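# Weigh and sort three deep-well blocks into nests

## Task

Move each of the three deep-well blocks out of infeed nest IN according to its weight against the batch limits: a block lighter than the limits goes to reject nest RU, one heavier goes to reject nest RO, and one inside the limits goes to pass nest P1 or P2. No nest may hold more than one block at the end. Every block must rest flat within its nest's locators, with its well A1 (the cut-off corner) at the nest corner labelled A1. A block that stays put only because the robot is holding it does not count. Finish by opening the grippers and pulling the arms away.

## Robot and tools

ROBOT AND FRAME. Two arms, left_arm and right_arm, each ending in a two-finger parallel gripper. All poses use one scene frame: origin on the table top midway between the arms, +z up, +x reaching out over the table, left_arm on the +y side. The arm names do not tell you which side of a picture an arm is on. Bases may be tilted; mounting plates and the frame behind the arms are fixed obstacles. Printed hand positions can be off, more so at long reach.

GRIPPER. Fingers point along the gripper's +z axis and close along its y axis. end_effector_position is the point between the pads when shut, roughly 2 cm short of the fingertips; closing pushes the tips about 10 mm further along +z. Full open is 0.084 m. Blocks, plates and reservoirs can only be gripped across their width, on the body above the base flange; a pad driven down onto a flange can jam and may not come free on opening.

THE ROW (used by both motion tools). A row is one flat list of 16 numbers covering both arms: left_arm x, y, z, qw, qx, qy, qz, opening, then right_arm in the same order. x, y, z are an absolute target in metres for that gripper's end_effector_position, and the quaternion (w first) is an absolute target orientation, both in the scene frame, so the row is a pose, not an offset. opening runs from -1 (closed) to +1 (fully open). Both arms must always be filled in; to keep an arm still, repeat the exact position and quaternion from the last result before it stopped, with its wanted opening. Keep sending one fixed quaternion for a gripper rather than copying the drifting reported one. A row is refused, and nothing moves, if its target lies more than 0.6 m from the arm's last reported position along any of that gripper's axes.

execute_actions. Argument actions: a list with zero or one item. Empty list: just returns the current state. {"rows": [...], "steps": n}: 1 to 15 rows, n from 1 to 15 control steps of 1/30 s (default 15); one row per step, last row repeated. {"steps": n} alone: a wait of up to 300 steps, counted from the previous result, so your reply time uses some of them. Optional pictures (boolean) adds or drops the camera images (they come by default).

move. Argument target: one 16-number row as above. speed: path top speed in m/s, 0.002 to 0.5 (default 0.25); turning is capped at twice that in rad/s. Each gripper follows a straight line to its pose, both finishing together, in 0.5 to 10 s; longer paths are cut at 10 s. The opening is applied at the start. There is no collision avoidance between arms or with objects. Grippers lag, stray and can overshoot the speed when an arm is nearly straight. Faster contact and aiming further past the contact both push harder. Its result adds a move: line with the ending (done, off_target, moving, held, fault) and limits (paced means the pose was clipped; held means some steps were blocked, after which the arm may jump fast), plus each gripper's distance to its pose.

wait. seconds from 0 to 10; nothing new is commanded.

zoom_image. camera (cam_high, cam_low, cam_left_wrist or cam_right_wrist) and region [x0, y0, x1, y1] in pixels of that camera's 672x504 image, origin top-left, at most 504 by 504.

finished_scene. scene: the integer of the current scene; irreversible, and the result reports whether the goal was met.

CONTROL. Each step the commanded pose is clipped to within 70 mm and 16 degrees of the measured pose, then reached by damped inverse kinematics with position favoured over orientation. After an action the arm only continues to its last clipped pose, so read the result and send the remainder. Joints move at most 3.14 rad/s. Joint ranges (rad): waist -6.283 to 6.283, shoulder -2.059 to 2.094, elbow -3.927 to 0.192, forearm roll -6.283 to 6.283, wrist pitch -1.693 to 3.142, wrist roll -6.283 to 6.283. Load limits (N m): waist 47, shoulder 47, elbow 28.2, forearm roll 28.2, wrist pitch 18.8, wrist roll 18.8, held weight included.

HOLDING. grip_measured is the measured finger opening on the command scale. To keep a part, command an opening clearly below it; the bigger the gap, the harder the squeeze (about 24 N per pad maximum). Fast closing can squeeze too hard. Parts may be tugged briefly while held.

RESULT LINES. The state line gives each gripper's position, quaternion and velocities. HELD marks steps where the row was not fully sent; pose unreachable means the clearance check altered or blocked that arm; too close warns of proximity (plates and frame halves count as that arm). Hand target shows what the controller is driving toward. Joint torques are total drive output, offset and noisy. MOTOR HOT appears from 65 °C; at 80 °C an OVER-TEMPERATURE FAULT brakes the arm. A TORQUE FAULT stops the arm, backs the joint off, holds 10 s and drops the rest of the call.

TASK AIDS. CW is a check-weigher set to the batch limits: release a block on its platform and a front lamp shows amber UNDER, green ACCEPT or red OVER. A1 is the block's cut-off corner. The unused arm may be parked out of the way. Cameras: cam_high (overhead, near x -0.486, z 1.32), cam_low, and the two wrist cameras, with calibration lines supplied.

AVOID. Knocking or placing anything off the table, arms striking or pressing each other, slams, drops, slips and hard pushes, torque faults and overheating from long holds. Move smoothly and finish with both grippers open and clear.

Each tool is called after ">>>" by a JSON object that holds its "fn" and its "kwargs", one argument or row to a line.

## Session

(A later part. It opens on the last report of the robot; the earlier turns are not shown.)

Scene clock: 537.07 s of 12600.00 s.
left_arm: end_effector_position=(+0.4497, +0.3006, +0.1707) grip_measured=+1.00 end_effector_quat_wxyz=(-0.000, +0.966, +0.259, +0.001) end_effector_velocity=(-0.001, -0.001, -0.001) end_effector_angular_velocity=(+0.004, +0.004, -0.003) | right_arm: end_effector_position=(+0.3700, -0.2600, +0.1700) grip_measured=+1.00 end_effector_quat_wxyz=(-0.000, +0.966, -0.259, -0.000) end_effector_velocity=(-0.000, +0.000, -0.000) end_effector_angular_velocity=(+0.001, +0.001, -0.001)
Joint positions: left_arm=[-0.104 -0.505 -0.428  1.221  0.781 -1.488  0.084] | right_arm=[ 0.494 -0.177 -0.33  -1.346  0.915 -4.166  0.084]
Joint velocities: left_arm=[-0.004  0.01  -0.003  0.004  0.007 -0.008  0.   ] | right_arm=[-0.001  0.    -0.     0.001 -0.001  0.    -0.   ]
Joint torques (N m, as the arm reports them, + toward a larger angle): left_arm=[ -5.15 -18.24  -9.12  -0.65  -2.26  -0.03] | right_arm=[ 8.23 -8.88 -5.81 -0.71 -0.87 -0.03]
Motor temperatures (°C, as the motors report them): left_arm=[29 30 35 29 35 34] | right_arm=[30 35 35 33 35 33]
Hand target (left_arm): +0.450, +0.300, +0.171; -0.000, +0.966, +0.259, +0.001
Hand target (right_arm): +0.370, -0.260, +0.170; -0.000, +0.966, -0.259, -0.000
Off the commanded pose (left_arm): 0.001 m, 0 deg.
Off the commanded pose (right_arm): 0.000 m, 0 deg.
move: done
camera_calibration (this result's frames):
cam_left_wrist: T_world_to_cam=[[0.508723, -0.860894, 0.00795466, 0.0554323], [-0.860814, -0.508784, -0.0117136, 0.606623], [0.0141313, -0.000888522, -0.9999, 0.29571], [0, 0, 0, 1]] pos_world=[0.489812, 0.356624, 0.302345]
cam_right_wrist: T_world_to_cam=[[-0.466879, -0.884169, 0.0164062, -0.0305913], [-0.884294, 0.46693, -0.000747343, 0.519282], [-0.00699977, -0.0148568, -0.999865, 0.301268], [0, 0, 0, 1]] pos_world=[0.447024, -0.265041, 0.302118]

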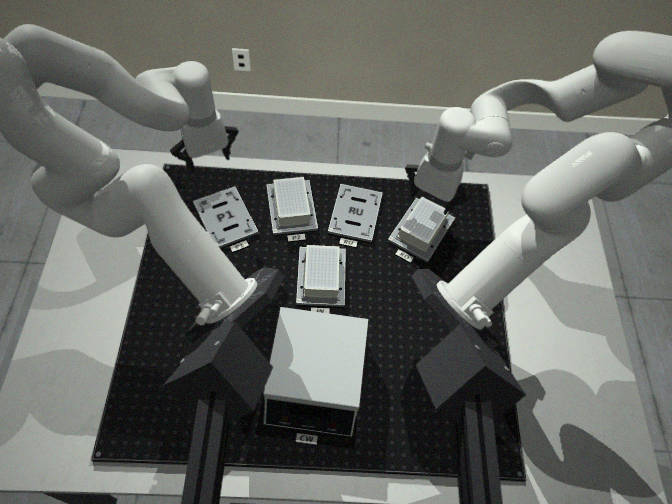

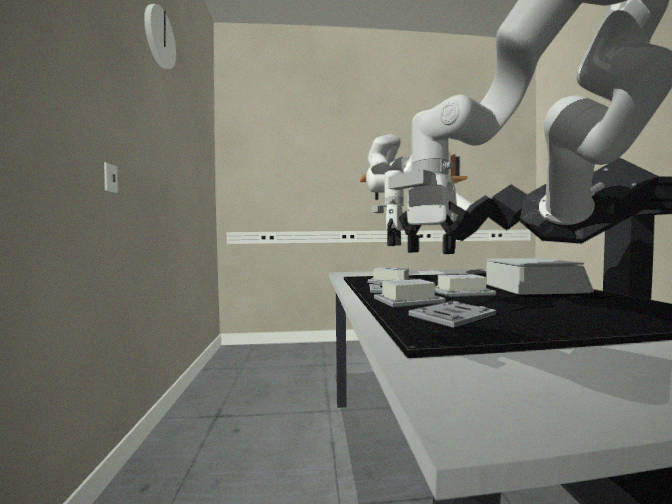

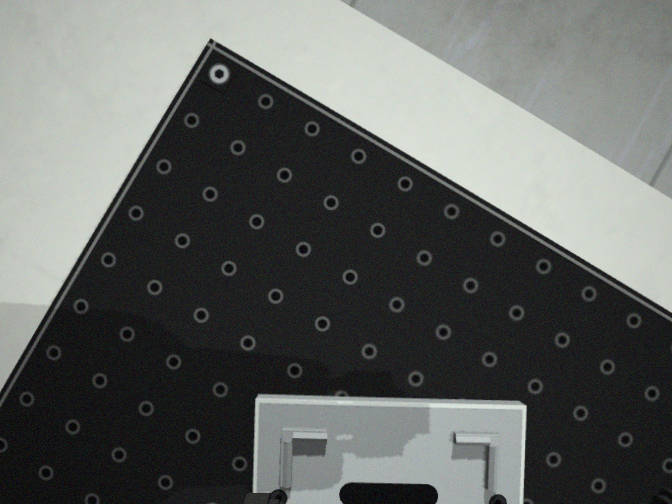

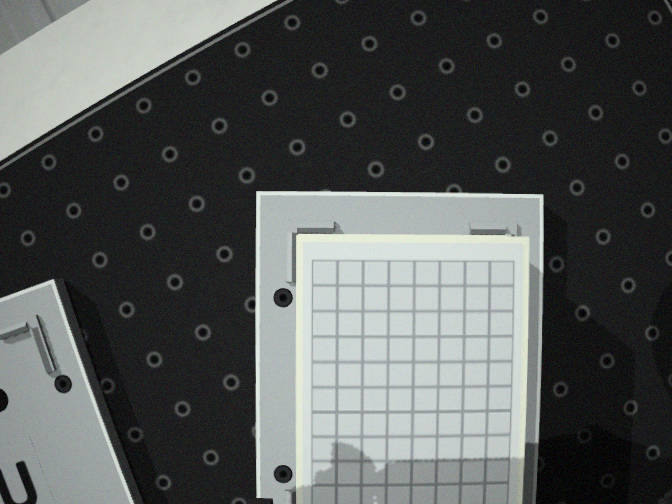

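Good configuration.

>>> {"fn": "move", "kwargs": {
  "target": [0.3,0.05,0.16,0,1,0.009,0,1,0.37,-0.26,0.17,0,0.966,-0.259,0,1],
  "speed": 0.15
}}

>>> {"fn": "move", "kwargs": {
  "target": [0.2165,0.002,0.09,0,1,0.009,0,1,0.37,-0.26,0.17,0,0.966,-0.259,0,1],
  "speed": 0.05
}}

>>> {"fn": "wait", "kwargs": {
  "seconds": 0.5
}}

Scene clock: 551.00 s of 12600.00 s.
left_arm: end_effector_position=(+0.2999, +0.0509, +0.1602) grip_measured=+1.00 end_effector_quat_wxyz=(+0.000, +1.000, +0.009, +0.001) end_effector_velocity=(-0.001, -0.002, -0.001) end_effector_angular_velocity=(+0.002, +0.000, -0.005) | right_arm: end_effector_position=(+0.3700, -0.2600, +0.1700) grip_measured=+1.00 end_effector_quat_wxyz=(+0.000, +0.966, -0.259, -0.000) end_effector_velocity=(-0.000, -0.000, -0.000) end_effector_angular_velocity=(-0.001, +0.002, -0.003)
Joint positions: left_arm=[-0.724  0.291 -0.516  1.354  0.934 -1.985  0.084] | right_arm=[ 0.494 -0.177 -0.33  -1.346  0.915 -4.166  0.084]
Joint velocities: left_arm=[-0.004  0.011 -0.006 -0.001  0.001 -0.001  0.   ] | right_arm=[-0.001 -0.     0.     0.001  0.     0.001  0.   ]
Joint torques (N m, as the arm reports them, + toward a larger angle): left_arm=[-13.32 -16.99  -7.2   -0.51  -2.12   0.02] | right_arm=[ 7.36 -8.74 -5.99 -0.78 -1.45 -0.08]
Motor temperatures (°C, as the motors report them): left_arm=[29 30 34 29 35 34] | right_arm=[30 35 35 33 35 33]
Hand target (left_arm): +0.300, +0.051, +0.160; +0.000, +1.000, +0.009, +0.001
Hand target (right_arm): +0.370, -0.260, +0.170; +0.000, +0.966, -0.259, -0.000
Off the commanded pose (left_arm): 0.001 m, 0 deg.
Off the commanded pose (right_arm): 0.000 m, 0 deg.
After step 90, 8.43 s passed at rest.
move: done
camera_calibration (this result's frames):
cam_left_wrist: T_world_to_cam=[[0.0283097, -0.99956, 0.00889593, 0.0677084], [-0.999538, -0.0284056, -0.0108455, 0.367463], [0.0110934, -0.00858478, -0.999902, 0.288419], [0, 0, 0, 1]] pos_world=[0.362177, 0.0805927, 0.291774]
cam_right_wrist: T_world_to_cam=[[-0.466879, -0.884169, 0.0164062, -0.0305914], [-0.884294, 0.46693, -0.000747504, 0.519282], [-0.00699965, -0.0148569, -0.999865, 0.301268], [0, 0, 0, 1]] pos_world=[0.447024, -0.265041, 0.302118]

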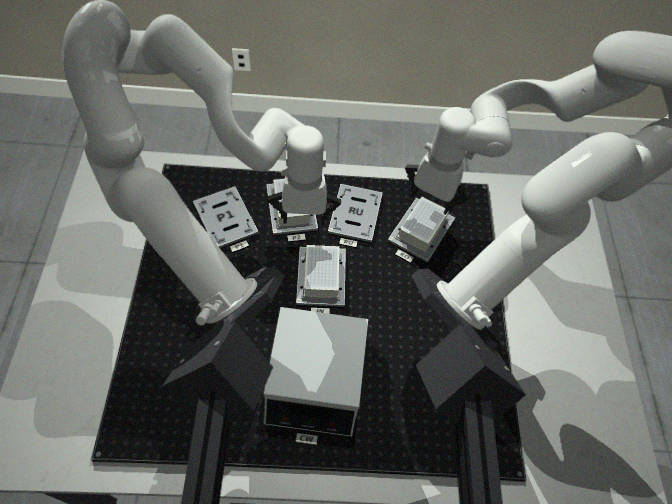

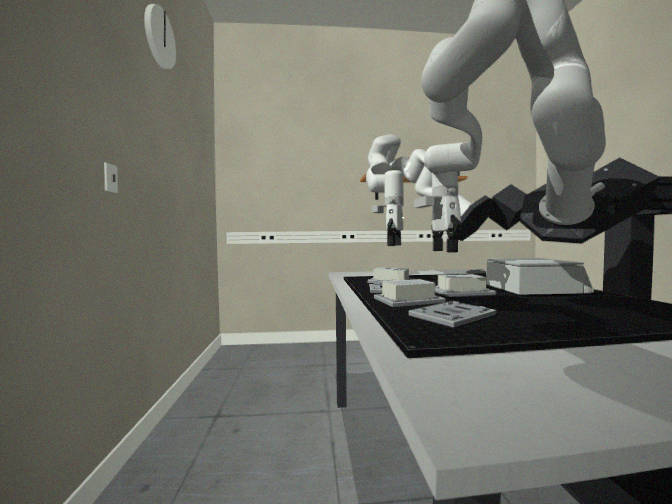

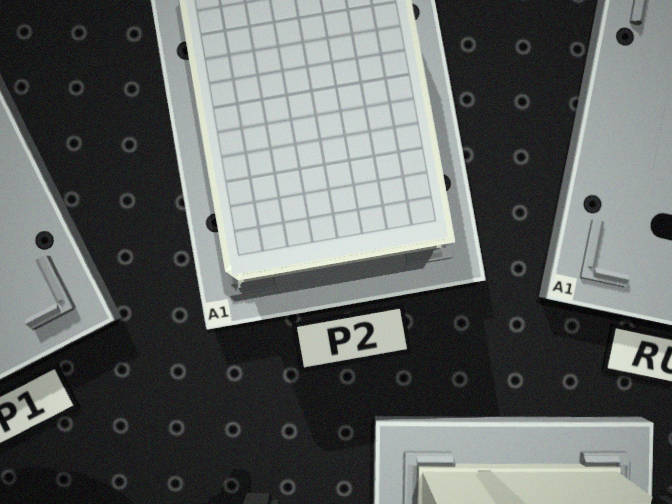

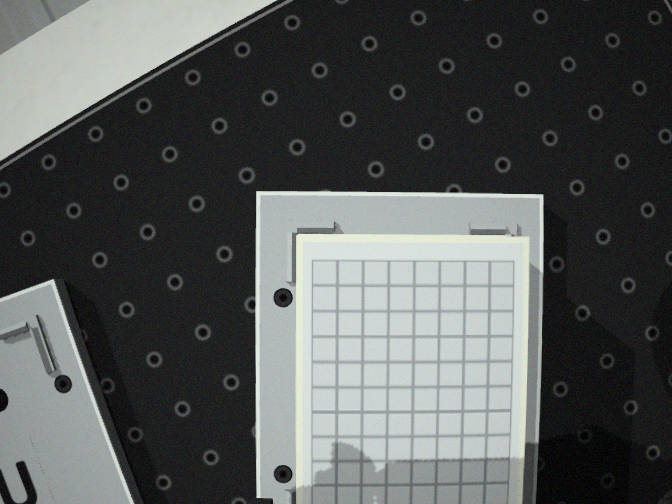

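Scene clock: 553.80 s of 12600.00 s.
left_arm: end_effector_position=(+0.2167, +0.0022, +0.0902) grip_measured=+1.00 end_effector_quat_wxyz=(+0.000, +1.000, +0.009, -0.000) end_effector_velocity=(-0.001, -0.001, -0.001) end_effector_angular_velocity=(-0.000, +0.000, +0.001) | right_arm: end_effector_position=(+0.3700, -0.2600, +0.1700) grip_measured=+1.00 end_effector_quat_wxyz=(+0.000, +0.966, -0.259, +0.000) end_effector_velocity=(-0.000, -0.000, -0.000) end_effector_angular_velocity=(-0.001, +0.001, -0.000)
Joint positions: left_arm=[-0.72   0.73  -0.65   1.59   0.902 -2.366  0.084] | right_arm=[ 0.494 -0.177 -0.33  -1.346  0.915 -4.166  0.084]
Joint velocities: left_arm=[ 0.     0.007 -0.003  0.003 -0.    -0.006  0.   ] | right_arm=[-0.     0.     0.     0.     0.001 -0.    -0.   ]
Joint torques (N m, as the arm reports them, + toward a larger angle): left_arm=[-14.9  -19.23  -3.32  -0.42  -2.12   0.12] | right_arm=[ 7.1  -8.63 -5.62 -1.09 -1.29 -0.04]
Motor temperatures (°C, as the motors report them): left_arm=[29 30 34 29 35 34] | right_arm=[30 35 35 33 35 33]
Hand target (left_arm): +0.216, +0.002, +0.090; +0.000, +1.000, +0.009, -0.000
Hand target (right_arm): +0.370, -0.260, +0.170; -0.000, +0.966, -0.259, +0.000
Off the commanded pose (left_arm): 0.000 m, 0 deg.
Off the commanded pose (right_arm): 0.000 m, 0 deg.
move: done
camera_calibration (this result's frames):
cam_left_wrist: T_world_to_cam=[[0.0277428, -0.999575, 0.00899445, 0.0220911], [-0.999573, -0.0278228, -0.00889585, 0.281935], [0.00914232, -0.00874382, -0.99992, 0.219276], [0, 0, 0, 1]] pos_world=[0.279197, 0.0318432, 0.221568]
cam_right_wrist: T_world_to_cam=[[-0.466879, -0.884169, 0.0164062, -0.0305913], [-0.884294, 0.466931, -0.000747551, 0.519282], [-0.0069996, -0.0148569, -0.999865, 0.301268], [0, 0, 0, 1]] pos_world=[0.447024, -0.265041, 0.302118]

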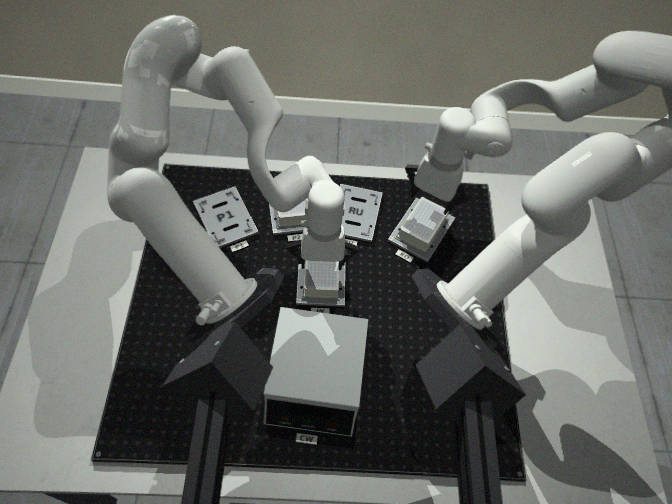

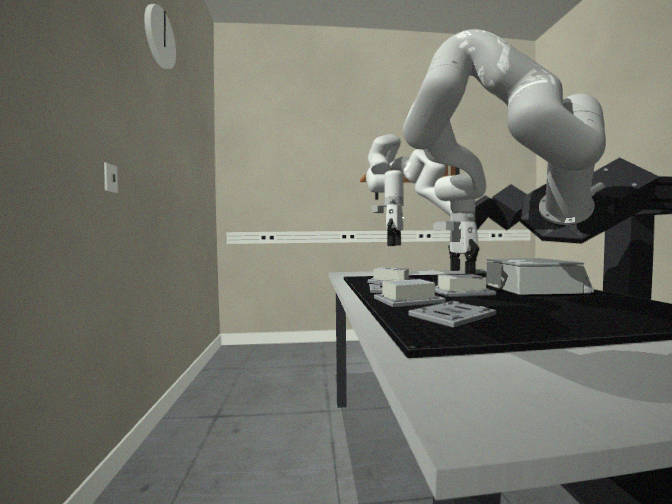

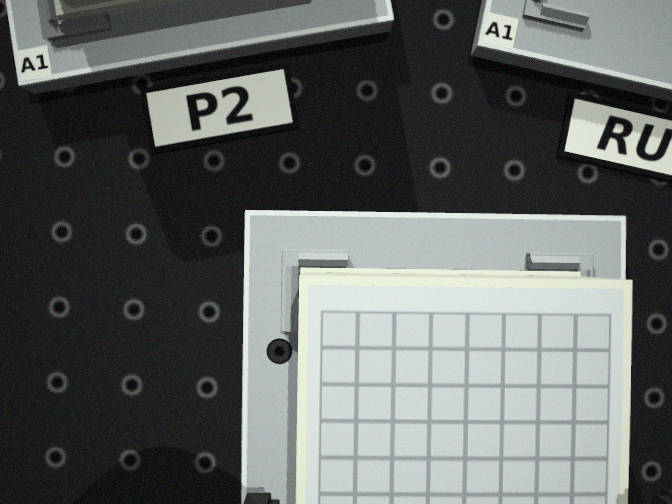

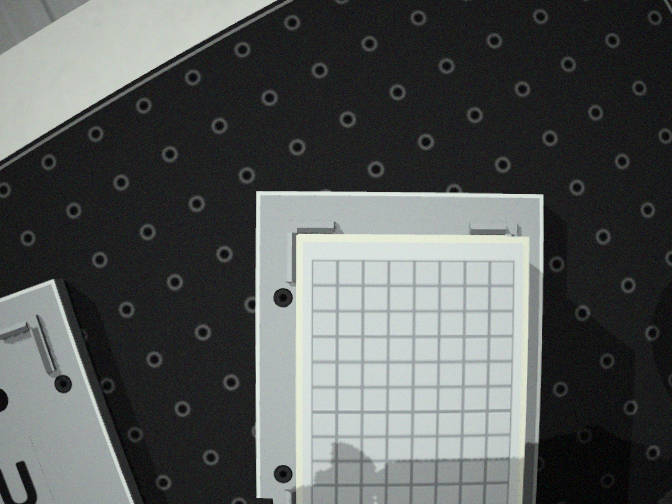

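Scene clock: 554.30 s of 12600.00 s.
left_arm: end_effector_position=(+0.2165, +0.0021, +0.0900) grip_measured=+1.00 end_effector_quat_wxyz=(+0.000, +1.000, +0.009, -0.000) end_effector_velocity=(-0.000, -0.000, +0.000) end_effector_angular_velocity=(-0.002, +0.000, -0.002) | right_arm: end_effector_position=(+0.3700, -0.2600, +0.1700) grip_measured=+1.00 end_effector_quat_wxyz=(-0.000, +0.966, -0.259, -0.000) end_effector_velocity=(+0.000, +0.000, +0.000) end_effector_angular_velocity=(+0.001, -0.001, +0.002)
Joint positions: left_arm=[-0.72   0.731 -0.65   1.591  0.902 -2.367  0.084] | right_arm=[ 0.494 -0.177 -0.33  -1.346  0.915 -4.166  0.084]
Joint velocities: left_arm=[-0.     0.    -0.     0.001 -0.001  0.001  0.   ] | right_arm=[ 0.001  0.    -0.    -0.    -0.    -0.001 -0.   ]
Joint torques (N m, as the arm reports them, + toward a larger angle): left_arm=[-15.2  -19.43  -3.32  -0.53  -2.18   0.03] | right_arm=[ 6.44 -8.28 -6.21 -0.63 -1.35  0.02]
Motor temperatures (°C, as the motors report them): left_arm=[29 30 34 29 35 34] | right_arm=[30 35 35 33 35 33]
Hand target (left_arm): +0.216, +0.002, +0.090; +0.000, +1.000, +0.009, -0.000
Hand target (right_arm): +0.370, -0.260, +0.170; -0.000, +0.966, -0.259, +0.000
Off the commanded pose (left_arm): 0.000 m, 0 deg.
Off the commanded pose (right_arm): 0.000 m, 0 deg.
Steps of this call (steps 1 to 15: nothing new was sent). Readings (end_effector_position):
1: left_arm (+0.2166, +0.0021, +0.0901) | right_arm (+0.3700, -0.2600, +0.1700)
2: left_arm (+0.2166, +0.0021, +0.0901) | right_arm (+0.3700, -0.2600, +0.1700)
4: left_arm (+0.2166, +0.0021, +0.0901) | right_arm (+0.3700, -0.2600, +0.1700)
8: left_arm (+0.2165, +0.0021, +0.0900) | right_arm (+0.3700, -0.2600, +0.1700)
15: the state above
camera_calibration (this result's frames):
cam_left_wrist: T_world_to_cam=[[0.0275864, -0.99958, 0.00891801, 0.0220878], [-0.999578, -0.0276654, -0.00886273, 0.281739], [0.00910572, -0.00866976, -0.999921, 0.219143], [0, 0, 0, 1]] pos_world=[0.279015, 0.0317729, 0.221426]
cam_right_wrist: T_world_to_cam=[[-0.466879, -0.884169, 0.0164062, -0.0305913], [-0.884294, 0.46693, -0.000747454, 0.519282], [-0.00699967, -0.0148569, -0.999865, 0.301268], [0, 0, 0, 1]] pos_world=[0.447024, -0.265041, 0.302118]

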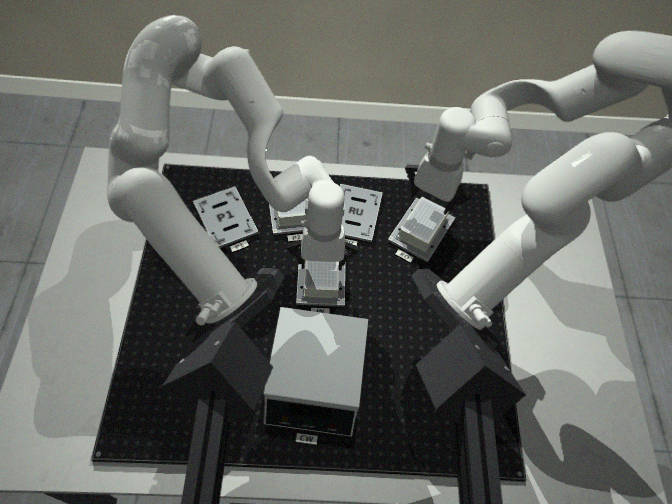

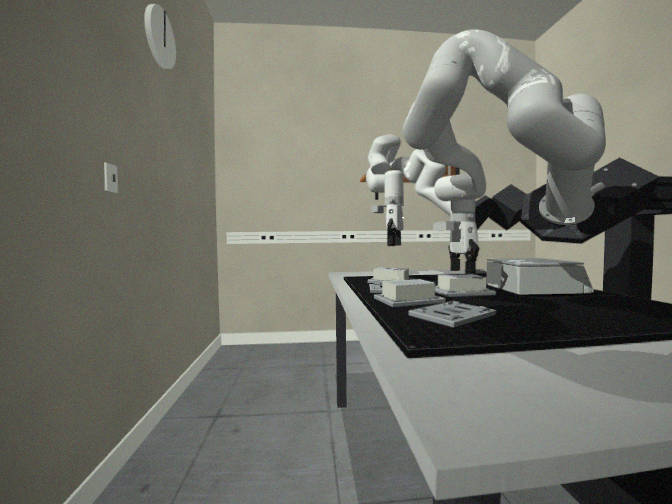

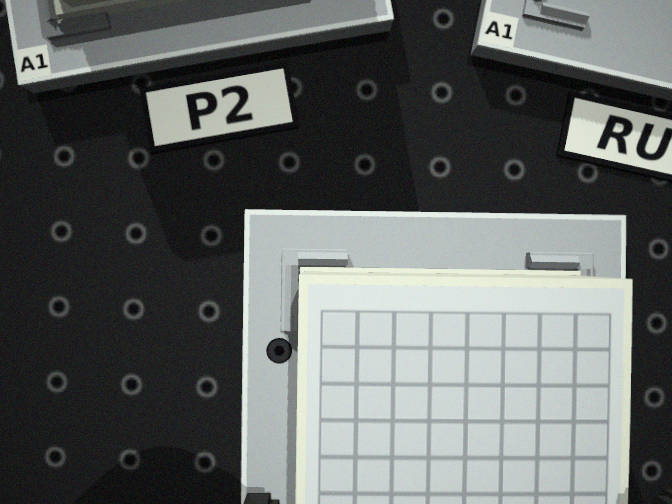

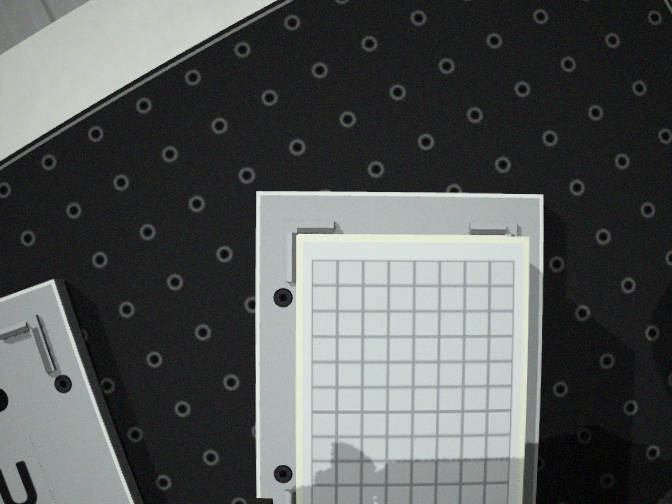

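>>> {"fn": "move", "kwargs": {
  "target": [0.212,-0.0004,0.081,0,1,0.009,0,1,0.37,-0.26,0.17,0,0.966,-0.259,0,1],
  "speed": 0.01
}}

>>> {"fn": "zoom_image", "kwargs": {
  "camera": "cam_left_wrist",
  "region": [230,304,672,504]
}}

Scene clock: 569.97 s of 12600.00 s.
left_arm: end_effector_position=(+0.2121, -0.0003, +0.0812) grip_measured=+1.00 end_effector_quat_wxyz=(+0.000, +1.000, +0.009, -0.000) end_effector_velocity=(-0.000, -0.001, -0.002) end_effector_angular_velocity=(+0.000, -0.002, +0.002) | right_arm: end_effector_position=(+0.3700, -0.2600, +0.1700) grip_measured=+1.00 end_effector_quat_wxyz=(-0.000, +0.966, -0.259, -0.000) end_effector_velocity=(-0.000, +0.000, +0.000) end_effector_angular_velocity=(+0.000, +0.001, -0.001)
Joint positions: left_arm=[-0.707  0.767 -0.668  1.618  0.904 -2.39   0.084] | right_arm=[ 0.494 -0.177 -0.33  -1.346  0.915 -4.166  0.084]
Joint velocities: left_arm=[ 0.003  0.008 -0.005  0.007  0.002 -0.006  0.   ] | right_arm=[ 0.001 -0.    -0.     0.002  0.     0.     0.   ]
Joint torques (N m, as the arm reports them, + toward a larger angle): left_arm=[-15.34 -19.63  -2.74  -0.63  -1.97   0.05] | right_arm=[ 7.02 -8.78 -6.23 -0.48 -1.21 -0.08]
Motor temperatures (°C, as the motors report them): left_arm=[29 30 34 29 35 34] | right_arm=[29 35 35 33 35 33]
Hand target (left_arm): +0.212, -0.000, +0.081; +0.000, +1.000, +0.009, -0.000
Hand target (right_arm): +0.370, -0.260, +0.170; +0.000, +0.966, -0.259, -0.000
Off the commanded pose (left_arm): 0.000 m, 0 deg.
Off the commanded pose (right_arm): 0.000 m, 0 deg.
After step 90, 11.40 s passed at rest.
move: done
camera_calibration (this result's frames):
cam_left_wrist: T_world_to_cam=[[0.027572, -0.999586, 0.00819901, 0.0199088], [-0.999578, -0.0276454, -0.00897072, 0.277193], [0.00919367, -0.00794821, -0.999926, 0.21031], [0, 0, 0, 1]] pos_world=[0.274593, 0.0292353, 0.212618]
cam_right_wrist: T_world_to_cam=[[-0.466879, -0.884169, 0.0164062, -0.0305914], [-0.884294, 0.46693, -0.000747481, 0.519282], [-0.00699965, -0.0148569, -0.999865, 0.301268], [0, 0, 0, 1]] pos_world=[0.447024, -0.265041, 0.302118]

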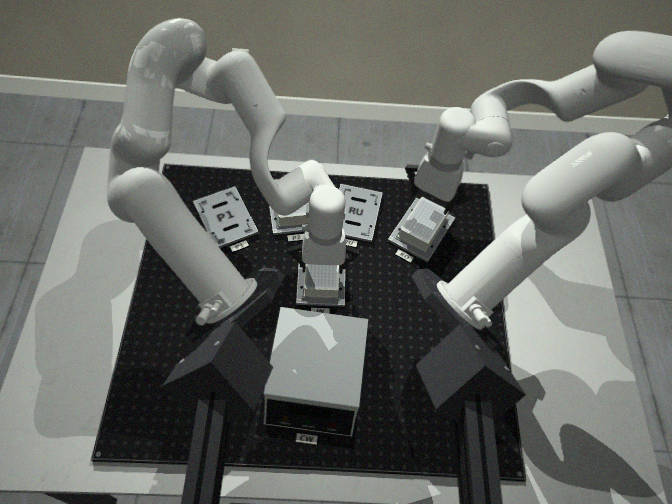

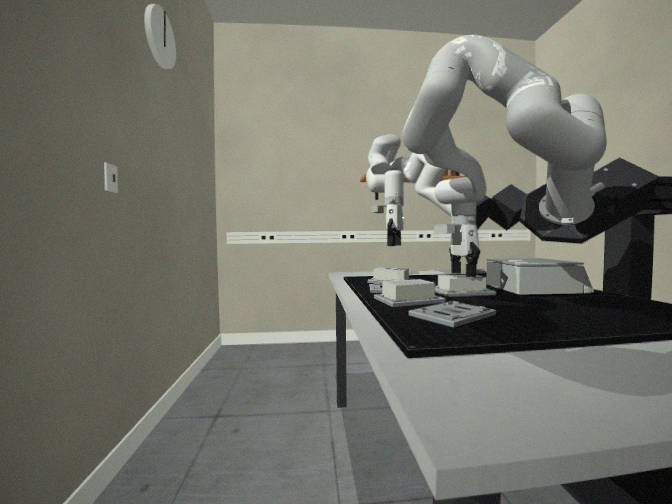

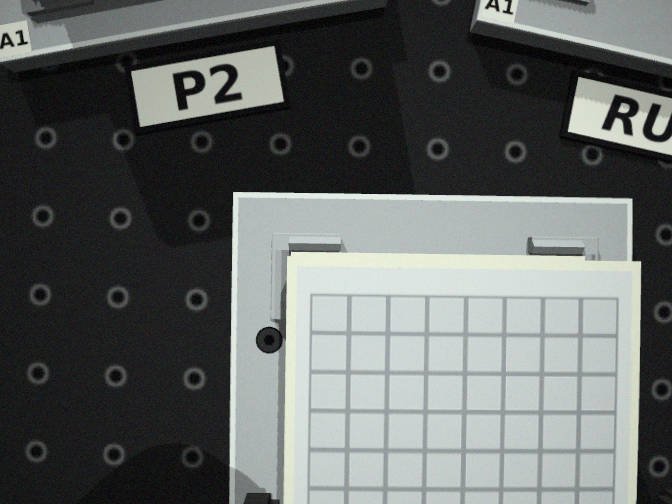

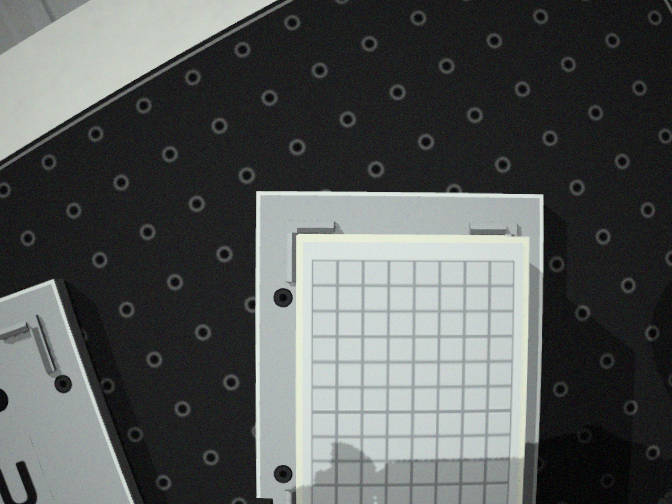

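Region (230, 304, 672, 504) of cam_left_wrist's 672x504 image, scaled by 1.140, with more detail than that image has; it fills the top 228 rows of this view, and the rest is white.

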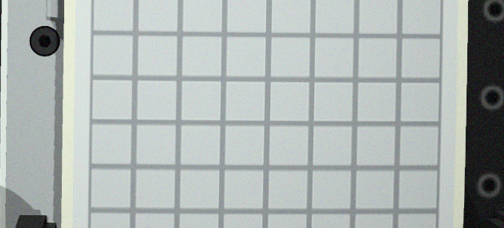

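>>> {"fn": "move", "kwargs": {
  "target": [0.212,-0.0004,0.070,0,1,0.009,0,1,0.37,-0.26,0.17,0,0.966,-0.259,0,1],
  "speed": 0.005
}}

Scene clock: 584.40 s of 12600.00 s.
left_arm: end_effector_position=(+0.2120, -0.0004, +0.0701) grip_measured=+1.00 end_effector_quat_wxyz=(+0.000, +1.000, +0.009, -0.000) end_effector_velocity=(-0.000, -0.000, -0.001) end_effector_angular_velocity=(-0.002, +0.001, +0.001) | right_arm: end_effector_position=(+0.3700, -0.2600, +0.1700) grip_measured=+1.00 end_effector_quat_wxyz=(+0.000, +0.966, -0.259, +0.000) end_effector_velocity=(-0.000, -0.000, -0.000) end_effector_angular_velocity=(+0.000, +0.001, -0.002)
Joint positions: left_arm=[-0.676  0.795 -0.685  1.657  0.908 -2.404  0.084] | right_arm=[ 0.494 -0.177 -0.33  -1.346  0.915 -4.166  0.084]
Joint velocities: left_arm=[ 0.004  0.003 -0.002  0.005 -0.002 -0.001 -0.   ] | right_arm=[-0.001  0.     0.     0.    -0.001  0.001 -0.   ]
Joint torques (N m, as the arm reports them, + toward a larger angle): left_arm=[-15.44 -19.31  -2.27  -0.45  -2.09   0.03] | right_arm=[ 6.72 -8.84 -6.19 -1.16 -1.09 -0.45]
Motor temperatures (°C, as the motors report them): left_arm=[29 30 33 29 35 34] | right_arm=[29 35 35 33 35 33]
Hand target (left_arm): +0.212, -0.000, +0.070; +0.000, +1.000, +0.009, -0.000
Hand target (right_arm): +0.370, -0.260, +0.170; -0.000, +0.966, -0.259, -0.000
Off the commanded pose (left_arm): 0.000 m, 0 deg.
Off the commanded pose (right_arm): 0.000 m, 0 deg.
After step 90, 9.00 s passed at rest.
move: done
camera_calibration (this result's frames):
cam_left_wrist: T_world_to_cam=[[0.027628, -0.999585, 0.00821681, 0.019903], [-0.999576, -0.0277018, -0.00900324, 0.277029], [0.00922712, -0.00796458, -0.999926, 0.199242], [0, 0, 0, 1]] pos_world=[0.274524, 0.0291558, 0.201558]
cam_right_wrist: T_world_to_cam=[[-0.466879, -0.884169, 0.0164062, -0.0305913], [-0.884294, 0.466931, -0.000747506, 0.519282], [-0.00699963, -0.0148569, -0.999865, 0.301268], [0, 0, 0, 1]] pos_world=[0.447024, -0.265041, 0.302118]

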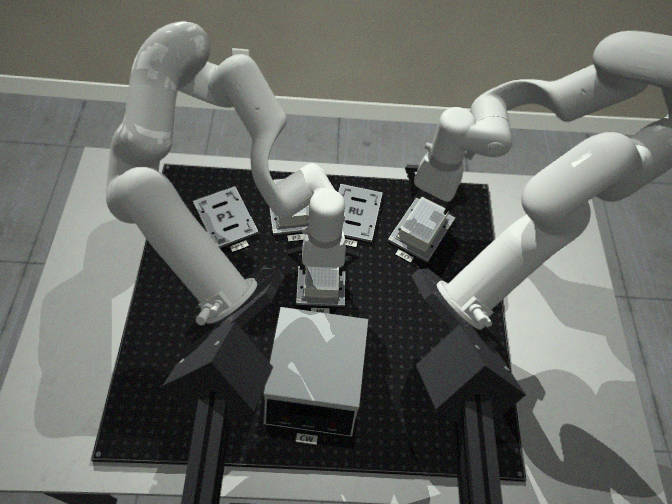

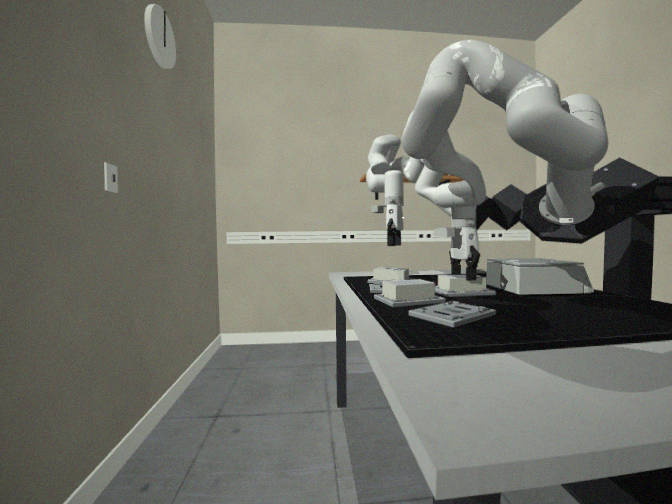

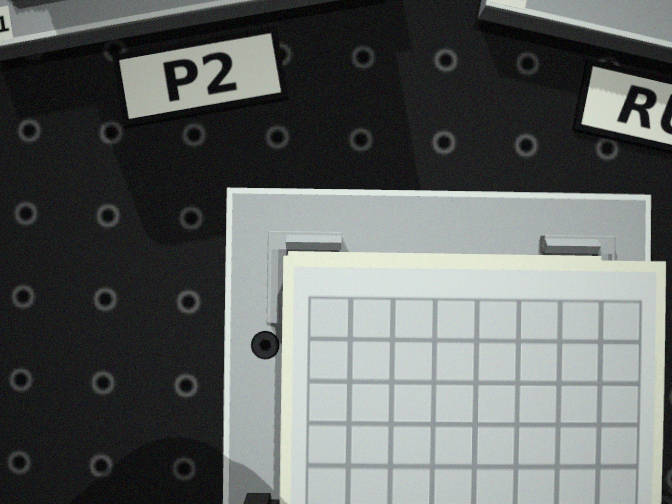

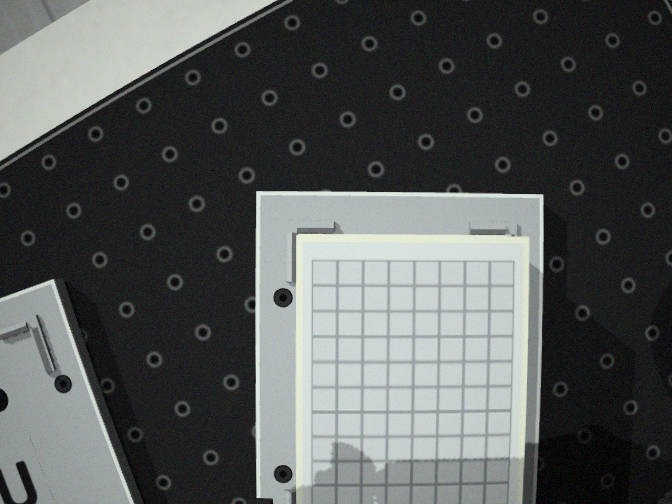

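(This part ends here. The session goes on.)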